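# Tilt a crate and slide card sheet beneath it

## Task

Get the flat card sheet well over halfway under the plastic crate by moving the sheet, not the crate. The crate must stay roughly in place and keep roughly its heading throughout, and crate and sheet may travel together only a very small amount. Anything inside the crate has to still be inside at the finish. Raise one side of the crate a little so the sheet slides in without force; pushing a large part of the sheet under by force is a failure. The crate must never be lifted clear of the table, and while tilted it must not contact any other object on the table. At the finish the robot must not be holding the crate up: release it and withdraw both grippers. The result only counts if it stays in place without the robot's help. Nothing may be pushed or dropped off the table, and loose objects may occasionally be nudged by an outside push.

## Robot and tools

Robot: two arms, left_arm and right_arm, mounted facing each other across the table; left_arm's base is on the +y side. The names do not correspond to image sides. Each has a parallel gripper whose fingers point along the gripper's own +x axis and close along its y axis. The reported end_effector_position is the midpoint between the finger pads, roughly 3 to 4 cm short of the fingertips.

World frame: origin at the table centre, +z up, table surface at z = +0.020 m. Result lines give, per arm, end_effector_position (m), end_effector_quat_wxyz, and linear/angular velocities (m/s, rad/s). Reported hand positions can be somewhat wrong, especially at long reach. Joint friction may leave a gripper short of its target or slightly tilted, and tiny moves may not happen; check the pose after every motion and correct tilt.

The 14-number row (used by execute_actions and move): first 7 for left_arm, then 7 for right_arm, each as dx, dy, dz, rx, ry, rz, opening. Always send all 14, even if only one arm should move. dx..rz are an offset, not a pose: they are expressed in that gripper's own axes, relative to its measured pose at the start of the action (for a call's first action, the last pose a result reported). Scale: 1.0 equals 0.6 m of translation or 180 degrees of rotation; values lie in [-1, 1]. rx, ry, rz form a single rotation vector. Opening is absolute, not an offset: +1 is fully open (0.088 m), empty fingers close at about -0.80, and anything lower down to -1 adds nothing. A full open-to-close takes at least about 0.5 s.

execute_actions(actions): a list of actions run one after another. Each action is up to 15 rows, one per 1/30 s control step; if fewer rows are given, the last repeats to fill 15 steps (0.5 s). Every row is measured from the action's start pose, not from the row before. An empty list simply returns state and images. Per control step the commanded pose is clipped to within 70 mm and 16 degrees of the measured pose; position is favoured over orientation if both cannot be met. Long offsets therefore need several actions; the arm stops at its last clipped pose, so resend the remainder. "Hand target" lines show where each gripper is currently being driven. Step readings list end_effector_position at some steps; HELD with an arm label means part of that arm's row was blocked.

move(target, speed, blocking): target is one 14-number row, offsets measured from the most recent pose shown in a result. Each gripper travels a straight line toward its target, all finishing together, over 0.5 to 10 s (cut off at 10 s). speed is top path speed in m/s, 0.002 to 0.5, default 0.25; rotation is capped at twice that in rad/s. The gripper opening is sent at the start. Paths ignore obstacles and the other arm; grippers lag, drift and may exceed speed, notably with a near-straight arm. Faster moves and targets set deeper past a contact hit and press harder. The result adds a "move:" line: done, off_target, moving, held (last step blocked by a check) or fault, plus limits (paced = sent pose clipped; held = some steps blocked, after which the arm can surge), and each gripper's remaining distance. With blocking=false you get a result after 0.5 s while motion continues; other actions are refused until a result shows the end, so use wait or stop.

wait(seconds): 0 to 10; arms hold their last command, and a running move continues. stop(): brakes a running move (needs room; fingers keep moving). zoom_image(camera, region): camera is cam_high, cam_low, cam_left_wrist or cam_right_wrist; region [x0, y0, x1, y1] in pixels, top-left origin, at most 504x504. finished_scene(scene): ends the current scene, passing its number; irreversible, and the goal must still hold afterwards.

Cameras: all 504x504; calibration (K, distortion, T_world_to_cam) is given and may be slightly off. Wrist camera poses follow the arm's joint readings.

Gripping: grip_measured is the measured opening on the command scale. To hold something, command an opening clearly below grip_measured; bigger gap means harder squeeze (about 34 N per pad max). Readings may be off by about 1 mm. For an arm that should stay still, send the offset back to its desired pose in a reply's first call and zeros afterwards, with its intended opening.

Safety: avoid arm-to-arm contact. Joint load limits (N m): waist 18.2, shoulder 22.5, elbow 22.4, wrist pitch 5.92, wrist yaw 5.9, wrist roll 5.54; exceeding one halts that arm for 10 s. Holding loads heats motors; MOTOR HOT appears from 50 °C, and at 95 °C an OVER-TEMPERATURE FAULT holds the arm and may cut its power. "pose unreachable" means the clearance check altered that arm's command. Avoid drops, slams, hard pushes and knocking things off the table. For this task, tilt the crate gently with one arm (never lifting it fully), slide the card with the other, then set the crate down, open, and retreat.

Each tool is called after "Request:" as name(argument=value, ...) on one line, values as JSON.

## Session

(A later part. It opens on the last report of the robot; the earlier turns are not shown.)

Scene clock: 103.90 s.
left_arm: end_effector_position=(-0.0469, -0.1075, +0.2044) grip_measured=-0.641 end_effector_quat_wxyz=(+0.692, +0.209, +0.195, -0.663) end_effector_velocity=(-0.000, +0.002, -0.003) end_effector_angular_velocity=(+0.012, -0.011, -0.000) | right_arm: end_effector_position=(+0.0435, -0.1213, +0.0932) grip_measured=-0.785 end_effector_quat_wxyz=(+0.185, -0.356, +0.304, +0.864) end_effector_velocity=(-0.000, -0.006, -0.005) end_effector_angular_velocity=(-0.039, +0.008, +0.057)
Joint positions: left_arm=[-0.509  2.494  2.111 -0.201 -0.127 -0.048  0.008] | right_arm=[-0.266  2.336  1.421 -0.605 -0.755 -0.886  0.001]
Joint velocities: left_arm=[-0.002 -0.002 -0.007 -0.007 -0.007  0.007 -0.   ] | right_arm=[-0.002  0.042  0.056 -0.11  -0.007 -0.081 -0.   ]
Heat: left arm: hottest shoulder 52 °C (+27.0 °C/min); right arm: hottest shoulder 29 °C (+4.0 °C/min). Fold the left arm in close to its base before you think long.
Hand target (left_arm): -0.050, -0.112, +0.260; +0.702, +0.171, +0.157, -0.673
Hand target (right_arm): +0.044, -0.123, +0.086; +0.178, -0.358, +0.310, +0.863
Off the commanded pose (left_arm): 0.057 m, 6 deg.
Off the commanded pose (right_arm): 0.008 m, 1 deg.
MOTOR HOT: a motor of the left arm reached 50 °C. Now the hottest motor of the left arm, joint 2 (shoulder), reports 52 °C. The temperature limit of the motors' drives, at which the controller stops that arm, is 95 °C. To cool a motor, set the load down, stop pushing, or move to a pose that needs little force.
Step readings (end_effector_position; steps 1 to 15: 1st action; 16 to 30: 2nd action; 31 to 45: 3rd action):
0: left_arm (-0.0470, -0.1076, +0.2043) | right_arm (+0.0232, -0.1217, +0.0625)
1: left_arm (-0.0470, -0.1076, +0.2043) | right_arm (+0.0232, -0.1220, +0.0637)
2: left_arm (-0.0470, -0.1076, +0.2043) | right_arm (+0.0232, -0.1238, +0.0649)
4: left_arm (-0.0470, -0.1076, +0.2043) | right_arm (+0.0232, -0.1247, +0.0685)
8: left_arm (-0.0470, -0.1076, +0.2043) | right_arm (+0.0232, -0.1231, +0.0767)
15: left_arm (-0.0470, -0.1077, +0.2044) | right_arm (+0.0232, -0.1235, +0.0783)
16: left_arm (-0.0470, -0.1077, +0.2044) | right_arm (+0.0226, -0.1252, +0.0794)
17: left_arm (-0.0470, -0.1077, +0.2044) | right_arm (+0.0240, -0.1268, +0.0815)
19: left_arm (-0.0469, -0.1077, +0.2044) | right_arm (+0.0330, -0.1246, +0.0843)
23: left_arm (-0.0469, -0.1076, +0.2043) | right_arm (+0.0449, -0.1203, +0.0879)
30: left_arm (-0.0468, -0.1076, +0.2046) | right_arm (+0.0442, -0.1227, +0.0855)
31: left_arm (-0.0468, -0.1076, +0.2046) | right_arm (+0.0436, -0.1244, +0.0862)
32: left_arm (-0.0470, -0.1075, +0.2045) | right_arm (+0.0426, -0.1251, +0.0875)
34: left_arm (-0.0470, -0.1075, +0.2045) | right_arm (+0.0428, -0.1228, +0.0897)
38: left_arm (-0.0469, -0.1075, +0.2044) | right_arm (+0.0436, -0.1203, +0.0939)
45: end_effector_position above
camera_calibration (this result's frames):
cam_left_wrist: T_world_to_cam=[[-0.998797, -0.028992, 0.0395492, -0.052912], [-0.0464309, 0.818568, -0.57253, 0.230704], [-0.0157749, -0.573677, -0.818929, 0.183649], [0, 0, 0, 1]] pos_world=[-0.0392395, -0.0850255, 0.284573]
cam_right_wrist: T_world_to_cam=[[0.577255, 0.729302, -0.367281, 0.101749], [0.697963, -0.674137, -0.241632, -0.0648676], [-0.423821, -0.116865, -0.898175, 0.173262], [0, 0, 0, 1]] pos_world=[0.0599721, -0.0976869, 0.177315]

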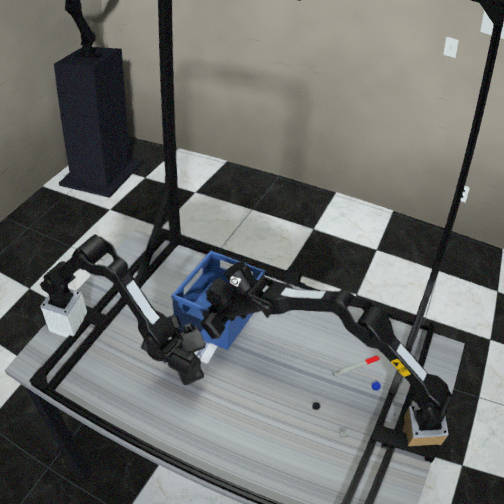

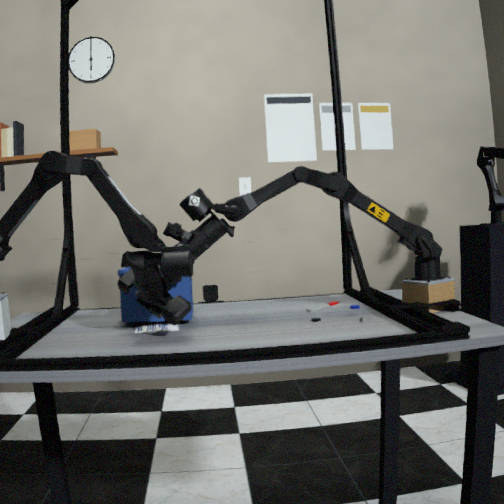

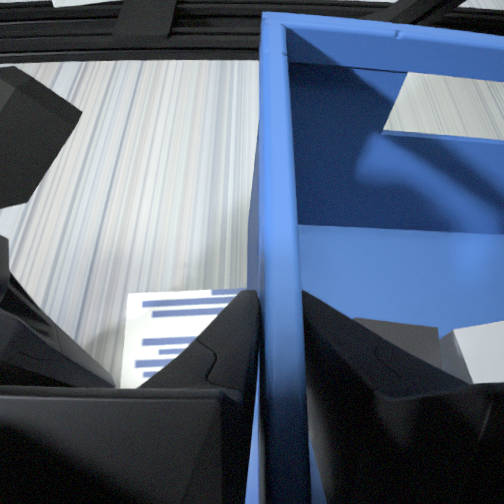

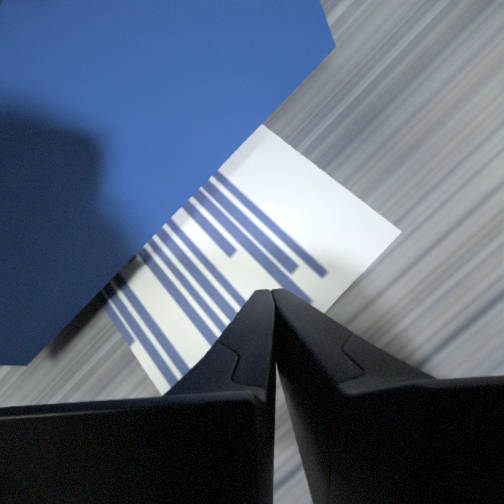

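Request:
execute_actions(actions=[[[-0.042,-0.003,0.084,0,-0.035,0,-1,0.03,0,-0.01,0,0,0,-1],[-0.042,-0.003,0.084,0,-0.035,0,-1,0.035,0,-0.014,0,0,0,-1],[-0.042,-0.003,0.084,0,-0.035,0,-1,0.04,-0.003,-0.018,0,0,0,-1],[-0.042,-0.003,0.084,0,-0.035,0,-1,0.045,-0.005,-0.022,0,0,0,-1],[-0.042,-0.003,0.084,0,-0.035,0,-1,0.05,-0.007,-0.026,0,0,0,-1],[-0.042,-0.003,0.084,0,-0.035,0,-1,0.056,-0.009,-0.03,0,0,0,-1],[-0.042,-0.003,0.084,0,-0.035,0,-1,0.062,-0.01,-0.033,0,0,0,-1]],[[-0.042,-0.003,0.084,0,-0.035,0,-1,0.02,-0.005,-0.022,0,0,0,-1]],[[-0.042,-0.003,0.084,0,-0.035,0,-1,0.04,0.016,-0.004,0,0.01,0,-1]]])

Scene clock: 110.57 s.
left_arm: end_effector_position=(-0.0471, -0.1070, +0.2048) grip_measured=-0.641 end_effector_quat_wxyz=(+0.693, +0.210, +0.195, -0.662) end_effector_velocity=(-0.000, +0.002, -0.003) end_effector_angular_velocity=(+0.011, +0.013, +0.016) | right_arm: end_effector_position=(+0.0132, -0.1113, +0.0613) grip_measured=-0.785 end_effector_quat_wxyz=(+0.196, -0.350, +0.260, +0.878) end_effector_velocity=(+0.000, -0.003, -0.000) end_effector_angular_velocity=(-0.017, +0.009, -0.006)
Joint positions: left_arm=[-0.51   2.492  2.111 -0.205 -0.131 -0.048  0.008] | right_arm=[-0.191  2.395  1.354 -0.327 -0.75  -0.801  0.001]
Joint velocities: left_arm=[-0.002 -0.002 -0.007 -0.007 -0.007 -0.022  0.   ] | right_arm=[-0.002 -0.002 -0.007 -0.007 -0.007  0.007  0.   ]
Heat: left arm: hottest shoulder 56 °C (+28.2 °C/min); right arm: hottest shoulder 30 °C (+5.0 °C/min). Fold the left arm in close to its base before you think long.
Hand target (left_arm): -0.050, -0.112, +0.260; +0.703, +0.172, +0.157, -0.672
Hand target (right_arm): +0.011, -0.121, +0.048; +0.190, -0.361, +0.276, +0.870
Off the commanded pose (left_arm): 0.056 m, 6 deg.
Off the commanded pose (right_arm): 0.017 m, 2 deg.
MOTOR HOT: still on. Now the hottest motor of the left arm, joint 2 (shoulder), reports 56 °C; a drive's own limit is 95 °C.
Step readings (end_effector_position; steps 1 to 15: 1st action; 16 to 30: 2nd action; 31 to 45: 3rd action):
0: left_arm (-0.0468, -0.1074, +0.2050) | right_arm (+0.0436, -0.1213, +0.0932)
1: left_arm (-0.0468, -0.1074, +0.2050) | right_arm (+0.0434, -0.1204, +0.0928)
2: left_arm (-0.0470, -0.1073, +0.2049) | right_arm (+0.0426, -0.1186, +0.0917)
4: left_arm (-0.0470, -0.1073, +0.2049) | right_arm (+0.0400, -0.1166, +0.0887)
8: left_arm (-0.0470, -0.1073, +0.2049) | right_arm (+0.0348, -0.1177, +0.0757)
15: left_arm (-0.0469, -0.1072, +0.2048) | right_arm (+0.0324, -0.1201, +0.0639)
16: left_arm (-0.0469, -0.1072, +0.2048) | right_arm (+0.0325, -0.1193, +0.0636)
17: left_arm (-0.0469, -0.1072, +0.2048) | right_arm (+0.0323, -0.1185, +0.0633)
19: left_arm (-0.0471, -0.1071, +0.2047) | right_arm (+0.0320, -0.1174, +0.0629)
23: left_arm (-0.0470, -0.1071, +0.2047) | right_arm (+0.0319, -0.1164, +0.0627)
30: left_arm (-0.0470, -0.1071, +0.2047) | right_arm (+0.0318, -0.1160, +0.0626)
31: left_arm (-0.0470, -0.1071, +0.2046) | right_arm (+0.0314, -0.1154, +0.0623)
32: left_arm (-0.0469, -0.1071, +0.2047) | right_arm (+0.0292, -0.1142, +0.0618)
34: left_arm (-0.0471, -0.1070, +0.2046) | right_arm (+0.0229, -0.1125, +0.0614)
38: left_arm (-0.0471, -0.1070, +0.2046) | right_arm (+0.0138, -0.1114, +0.0615)
45: end_effector_position above
camera_calibration (this result's frames):
cam_left_wrist: T_world_to_cam=[[-0.998825, -0.0311052, 0.037168, -0.0527863], [-0.0467713, 0.819657, -0.570942, 0.230237], [-0.0127058, -0.57201, -0.820148, 0.184786], [0, 0, 0, 1]] pos_world=[-0.039608, -0.0846575, 0.284966]
cam_right_wrist: T_world_to_cam=[[0.567918, 0.767902, -0.296303, 0.100256], [0.707416, -0.639406, -0.301201, -0.0372784], [-0.420751, -0.0385518, -0.906357, 0.142109], [0, 0, 0, 1]] pos_world=[0.0292264, -0.0953446, 0.14728]

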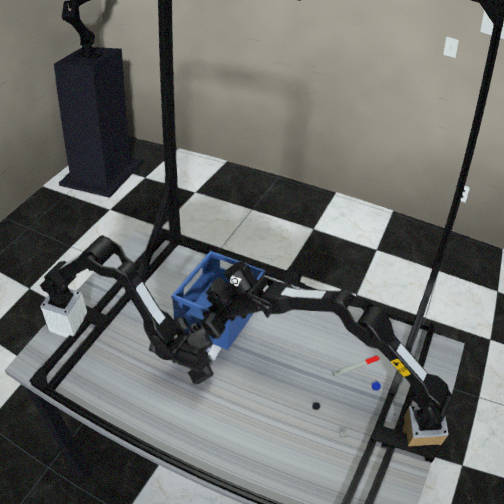

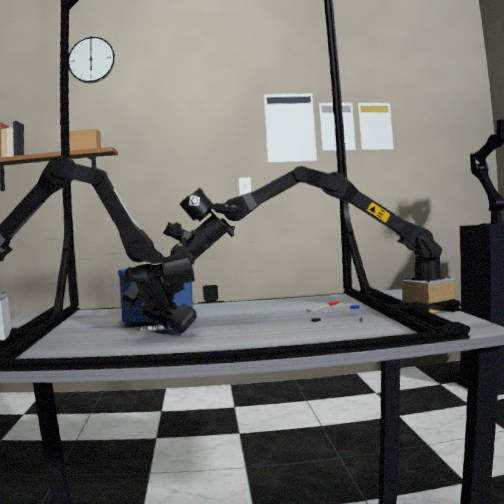

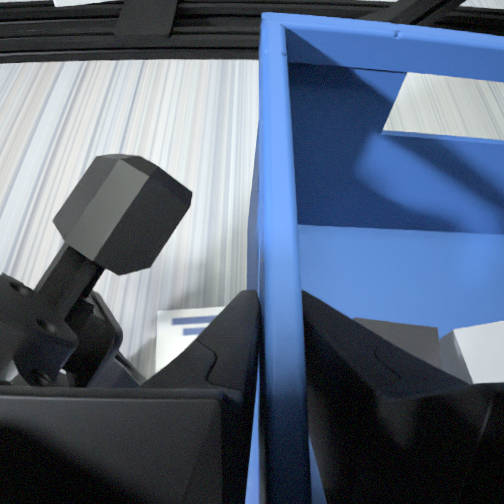

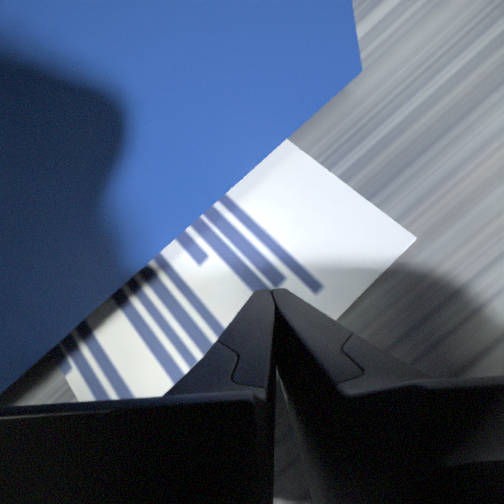

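Request:
execute_actions(actions=[[[-0.042,-0.003,0.084,0,-0.035,0,-1,0.026,0.029,-0.02,0,0.01,0,-1]],[[-0.042,-0.003,0.084,0,-0.035,0,-1,-0.025,0.012,0.012,0,0,0,-1]],[[-0.03,0,0.06,0,-0.025,0,-1,-0.07,-0.02,-0.07,0,0,0,-1]],[[-0.02,0,0.045,0,-0.02,0,-1,-0.08,0,-0.07,0,0,0,-1]],[[-0.015,0,0.03,0,-0.015,0,-1,-0.08,0,-0.07,0,0,0,-1]],[[0,0,0.012,0,0,0,-1,-0.08,0.04,0,0,0,0,-1]]])

Request:
zoom_image(camera="cam_low", region=[90, 240, 230, 360])

Scene clock: 118.83 s.
left_arm: end_effector_position=(-0.0412, -0.1022, +0.1897) grip_measured=-0.644 end_effector_quat_wxyz=(+0.690, +0.221, +0.221, -0.652) end_effector_velocity=(+0.003, +0.000, -0.002) end_effector_angular_velocity=(+0.006, +0.013, +0.021) | right_arm: end_effector_position=(+0.1847, -0.2367, +0.1209) grip_measured=-0.785 end_effector_quat_wxyz=(+0.197, -0.348, +0.269, +0.876) end_effector_velocity=(-0.005, -0.009, +0.006) end_effector_angular_velocity=(-0.032, +0.036, +0.006)
Joint positions: left_arm=[-0.5    2.505  2.115 -0.252 -0.122 -0.07   0.007] | right_arm=[-0.745  2.144  1.183 -0.931 -0.716 -1.539  0.001]
Joint velocities: left_arm=[ 0.002  0.002  0.002 -0.007 -0.007 -0.022  0.   ] | right_arm=[-0.007 -0.007 -0.002 -0.066 -0.007 -0.022  0.   ]
Heat: left arm: hottest shoulder 59 °C (+30.1 °C/min); right arm: hottest shoulder 31 °C (+6.0 °C/min). Fold the left arm in close to its base before you think long.
Hand target (left_arm): -0.044, -0.108, +0.206; +0.695, +0.210, +0.205, -0.657
Hand target (right_arm): +0.186, -0.237, +0.124; +0.198, -0.351, +0.265, +0.876
Off the commanded pose (left_arm): 0.018 m, 2 deg.
Off the commanded pose (right_arm): 0.004 m, 1 deg.
MOTOR HOT: still on. Now the hottest motor of the left arm, joint 2 (shoulder), reports 59 °C; a drive's own limit is 95 °C.
Step readings (end_effector_position; steps 1 to 15: 1st action; 16 to 30: 2nd action; 31 to 45: 3rd action; 46 to 60: 4th action; 61 to 75: 5th action; 76 to 90: 6th action):
0: left_arm (-0.0469, -0.1069, +0.2052) | right_arm (+0.0125, -0.1112, +0.0614)
1: left_arm (-0.0469, -0.1069, +0.2052) | right_arm (+0.0121, -0.1116, +0.0608)
2: left_arm (-0.0469, -0.1069, +0.2052) | right_arm (+0.0110, -0.1124, +0.0605)
4: left_arm (-0.0471, -0.1068, +0.2052) | right_arm (+0.0072, -0.1149, +0.0605)
8: left_arm (-0.0471, -0.1068, +0.2053) | right_arm (+0.0018, -0.1175, +0.0604)
15: left_arm (-0.0471, -0.1068, +0.2053) | right_arm (+0.0015, -0.1177, +0.0604)
16: left_arm (-0.0471, -0.1068, +0.2053) | right_arm (+0.0016, -0.1169, +0.0631)
17: left_arm (-0.0470, -0.1067, +0.2053) | right_arm (+0.0020, -0.1186, +0.0643)
19: left_arm (-0.0471, -0.1067, +0.2052) | right_arm (+0.0023, -0.1217, +0.0665)
23: left_arm (-0.0471, -0.1066, +0.2051) | right_arm (+0.0025, -0.1213, +0.0717)
30: left_arm (-0.0471, -0.1066, +0.2051) | right_arm (+0.0033, -0.1207, +0.0745)
31: left_arm (-0.0471, -0.1066, +0.2051) | right_arm (+0.0047, -0.1232, +0.0744)
32: left_arm (-0.0470, -0.1065, +0.2049) | right_arm (+0.0112, -0.1276, +0.0744)
34: left_arm (-0.0469, -0.1063, +0.2047) | right_arm (+0.0321, -0.1340, +0.0727)
38: left_arm (-0.0468, -0.1062, +0.2045) | right_arm (+0.0597, -0.1389, +0.0706)
45: left_arm (-0.0468, -0.1061, +0.2044) | right_arm (+0.0605, -0.1425, +0.0709)
46: left_arm (-0.0468, -0.1061, +0.2043) | right_arm (+0.0615, -0.1450, +0.0717)
47: left_arm (-0.0465, -0.1061, +0.2043) | right_arm (+0.0677, -0.1509, +0.0726)
49: left_arm (-0.0465, -0.1060, +0.2041) | right_arm (+0.0872, -0.1617, +0.0739)
53: left_arm (-0.0463, -0.1059, +0.2040) | right_arm (+0.1132, -0.1711, +0.0741)
60: left_arm (-0.0463, -0.1059, +0.2040) | right_arm (+0.1140, -0.1758, +0.0753)
61: left_arm (-0.0463, -0.1058, +0.2037) | right_arm (+0.1153, -0.1784, +0.0759)
62: left_arm (-0.0460, -0.1055, +0.2028) | right_arm (+0.1217, -0.1840, +0.0771)
64: left_arm (-0.0455, -0.1051, +0.2017) | right_arm (+0.1418, -0.1950, +0.0782)
68: left_arm (-0.0447, -0.1048, +0.2004) | right_arm (+0.1653, -0.2080, +0.0795)
75: left_arm (-0.0445, -0.1047, +0.2000) | right_arm (+0.1665, -0.2101, +0.0820)
76: left_arm (-0.0445, -0.1044, +0.1984) | right_arm (+0.1669, -0.2121, +0.0855)
77: left_arm (-0.0440, -0.1040, +0.1969) | right_arm (+0.1681, -0.2188, +0.0908)
79: left_arm (-0.0430, -0.1026, +0.1935) | right_arm (+0.1749, -0.2276, +0.1032)
83: left_arm (-0.0413, -0.1023, +0.1903) | right_arm (+0.1855, -0.2329, +0.1190)
90: end_effector_position above
camera_calibration (this result's frames):
cam_left_wrist: T_world_to_cam=[[-0.997361, -0.0492595, 0.0533325, -0.0510643], [-0.0699395, 0.848972, -0.523789, 0.211129], [-0.0194762, -0.526137, -0.850177, 0.185332], [0, 0, 0, 1]] pos_world=[-0.0325537, -0.0842477, 0.270876]
cam_right_wrist: T_world_to_cam=[[0.574711, 0.757091, -0.310677, 0.114727], [0.69897, -0.651563, -0.294798, -0.222907], [-0.425615, -0.0477304, -0.903645, 0.261865], [0, 0, 0, 1]] pos_world=[0.201324, -0.219598, 0.206563]

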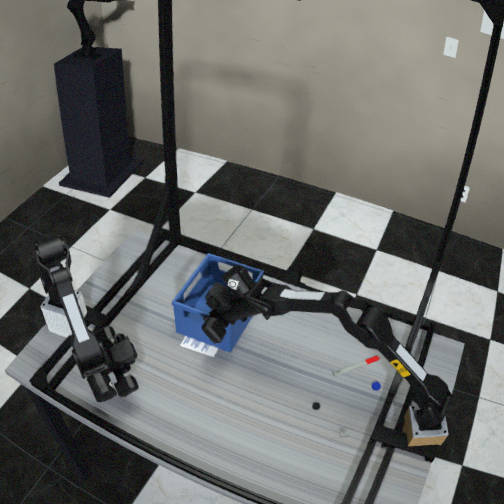

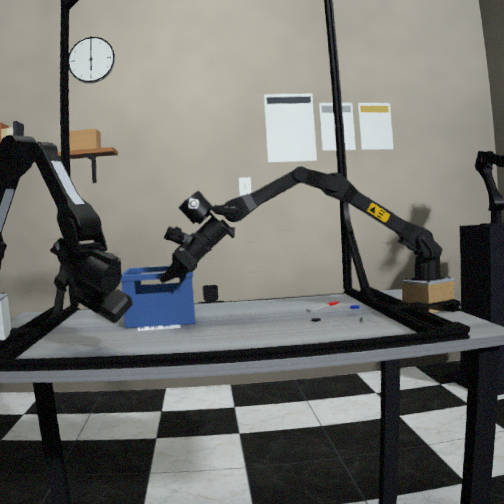

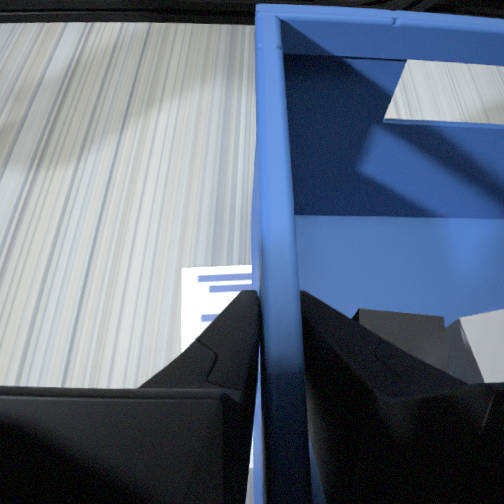

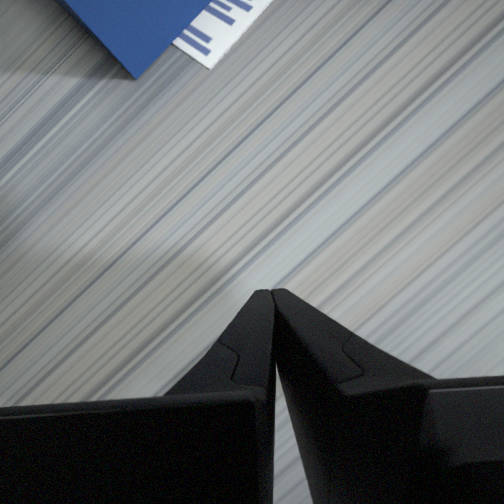

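Region (90, 240, 230, 360) of cam_low's 504x504 image, scaled by 3.600, with more detail than that image has; it fills the top 432 rows of this view, and the rest is white.

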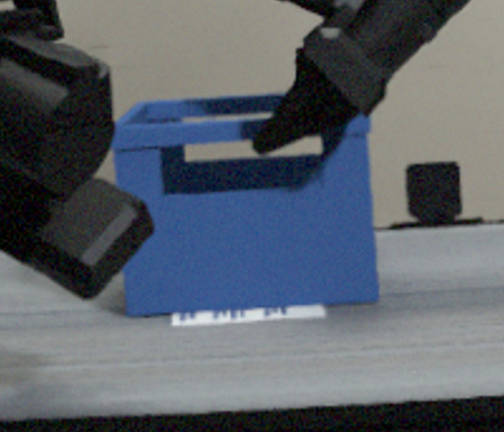

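Request:
move(target=[0,0,0,0,0,0,0.3,0,0,0,0,0,0,-1])

Request:
move(target=[-0.4,0,0,0,0,0,0.3,0,0,0,0,0,0,-1])

Request:
finished_scene(scene=1)

Scene clock: 122.23 s.
left_arm: end_effector_position=(-0.0410, -0.1023, +0.1896) grip_measured=+0.298 end_effector_quat_wxyz=(+0.690, +0.221, +0.222, -0.652) end_effector_velocity=(-0.000, +0.001, -0.001) end_effector_angular_velocity=(+0.007, -0.011, -0.001) | right_arm: end_effector_position=(+0.1848, -0.2372, +0.1212) grip_measured=-0.785 end_effector_quat_wxyz=(+0.197, -0.348, +0.270, +0.876) end_effector_velocity=(-0.001, -0.001, +0.001) end_effector_angular_velocity=(+0.003, +0.009, +0.000)
Joint positions: left_arm=[-0.5    2.506  2.116 -0.253 -0.123 -0.071  0.054] | right_arm=[-0.746  2.143  1.183 -0.935 -0.715 -1.541  0.001]
Joint velocities: left_arm=[-0.002 -0.002 -0.002 -0.007 -0.007  0.007  0.   ] | right_arm=[-0.002 -0.002 -0.002 -0.007 -0.007 -0.007 -0.001]
Heat: left arm: hottest shoulder 59 °C (+29.4 °C/min); right arm: hottest shoulder 31 °C (+5.1 °C/min). Fold the left arm in close to its base before you think long.
Hand target (left_arm): -0.041, -0.102, +0.190; +0.690, +0.221, +0.221, -0.653
Hand target (right_arm): +0.185, -0.237, +0.121; +0.197, -0.348, +0.270, +0.876
Off the commanded pose (left_arm): 0.000 m, 0 deg.
Off the commanded pose (right_arm): 0.001 m, 0 deg.
MOTOR HOT: still on. Now the hottest motor of the left arm, joint 2 (shoulder), reports 59 °C; a drive's own limit is 95 °C.
move: done
camera_calibration (this result's frames):
cam_left_wrist: T_world_to_cam=[[-0.997326, -0.0504155, 0.052908, -0.0509345], [-0.070695, 0.849048, -0.523564, 0.211081], [-0.0185257, -0.525904, -0.850342, 0.185284], [0, 0, 0, 1]] pos_world=[-0.0324434, -0.0843446, 0.270764]
cam_right_wrist: T_world_to_cam=[[0.574067, 0.757278, -0.311411, 0.115376], [0.699367, -0.651272, -0.294501, -0.223311], [-0.425832, -0.0487267, -0.903489, 0.261979], [0, 0, 0, 1]] pos_world=[0.201502, -0.220043, 0.206859]

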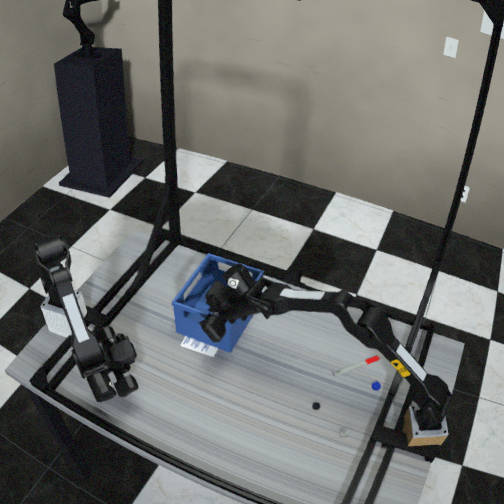

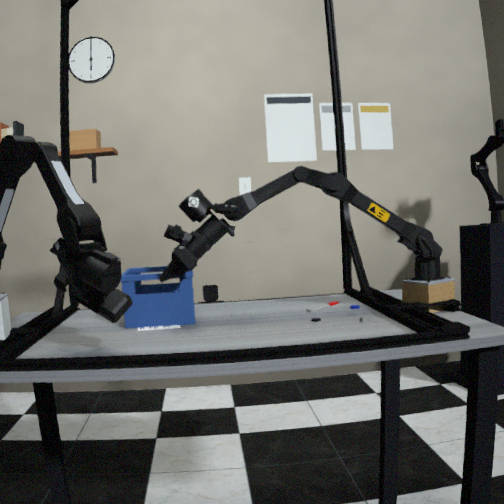

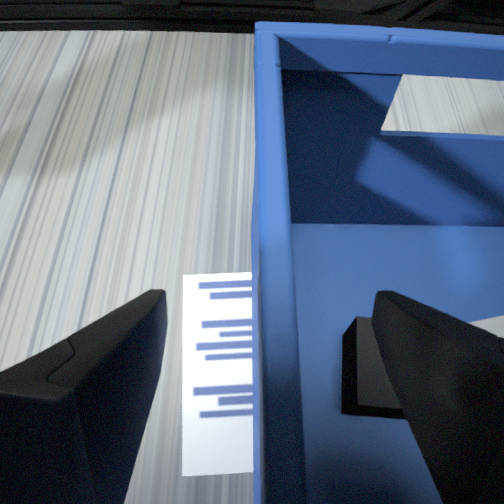

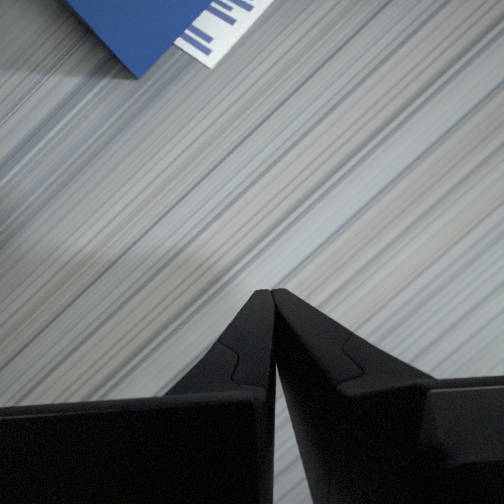

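Scene clock: 123.83 s.
left_arm: end_effector_position=(-0.0527, +0.0849, +0.3315) grip_measured=+0.300 end_effector_quat_wxyz=(+0.689, +0.224, +0.222, -0.652) end_effector_velocity=(+0.001, +0.005, +0.001) end_effector_angular_velocity=(+0.009, +0.002, +0.023) | right_arm: end_effector_position=(+0.1848, -0.2372, +0.1212) grip_measured=-0.785 end_effector_quat_wxyz=(+0.197, -0.348, +0.270, +0.876) end_effector_velocity=(-0.002, -0.001, +0.001) end_effector_angular_velocity=(+0.013, +0.006, +0.016)
Joint positions: left_arm=[-0.58   1.67   1.427 -0.411 -0.186 -0.116  0.054] | right_arm=[-0.746  2.143  1.183 -0.935 -0.715 -1.541  0.001]
Joint velocities: left_arm=[-0.007 -0.012 -0.002 -0.022 -0.022 -0.022 -0.   ] | right_arm=[ 0.002 -0.002 -0.002 -0.007 -0.007 -0.022 -0.   ]
Heat: left arm: hottest shoulder 58 °C (+28.1 °C/min); right arm: hottest shoulder 31 °C (+5.0 °C/min). Fold the left arm in close to its base before you think long.
Hand target (left_arm): -0.053, +0.089, +0.334; +0.690, +0.221, +0.222, -0.652
Hand target (right_arm): +0.185, -0.237, +0.121; +0.197, -0.348, +0.270, +0.876
Off the commanded pose (left_arm): 0.005 m, 0 deg.
Off the commanded pose (right_arm): 0.000 m, 0 deg.
MOTOR HOT: still on. Now the hottest motor of the left arm, joint 2 (shoulder), reports 58 °C; a drive's own limit is 95 °C.
move: done
camera_calibration (this result's frames):
cam_left_wrist: T_world_to_cam=[[-0.997606, -0.0477598, 0.050006, -0.0599575], [-0.0668446, 0.851202, -0.520565, 0.124649], [-0.0177031, -0.522661, -0.852357, 0.404601], [0, 0, 0, 1]] pos_world=[-0.0443192, 0.102504, 0.41275]
cam_right_wrist: T_world_to_cam=[[0.574067, 0.757278, -0.311411, 0.115376], [0.699367, -0.651272, -0.294501, -0.223311], [-0.425832, -0.0487267, -0.903489, 0.261979], [0, 0, 0, 1]] pos_world=[0.201502, -0.220043, 0.206859]

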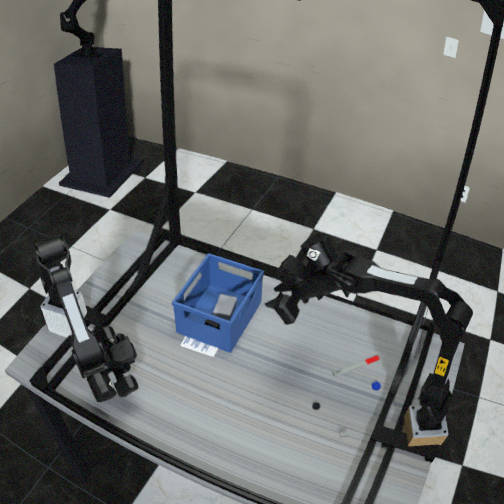

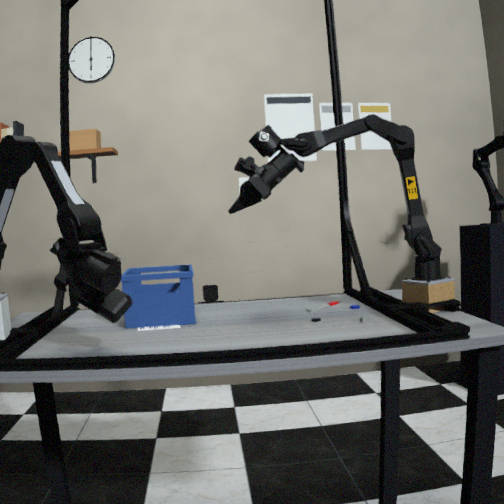

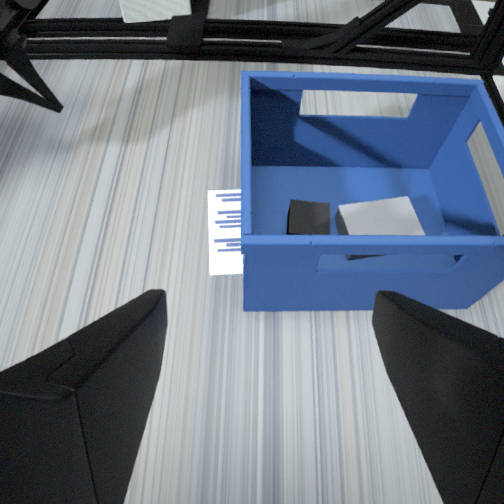

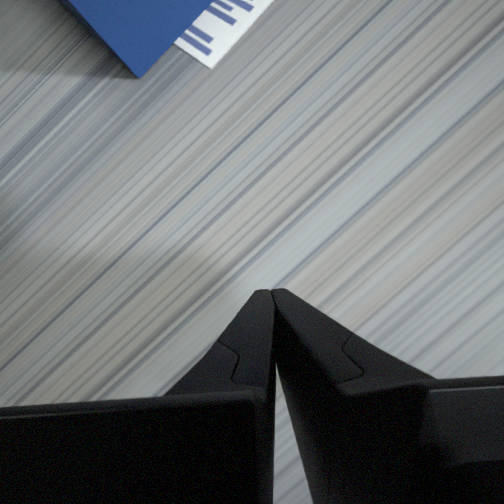

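The scene is finished: the task was done.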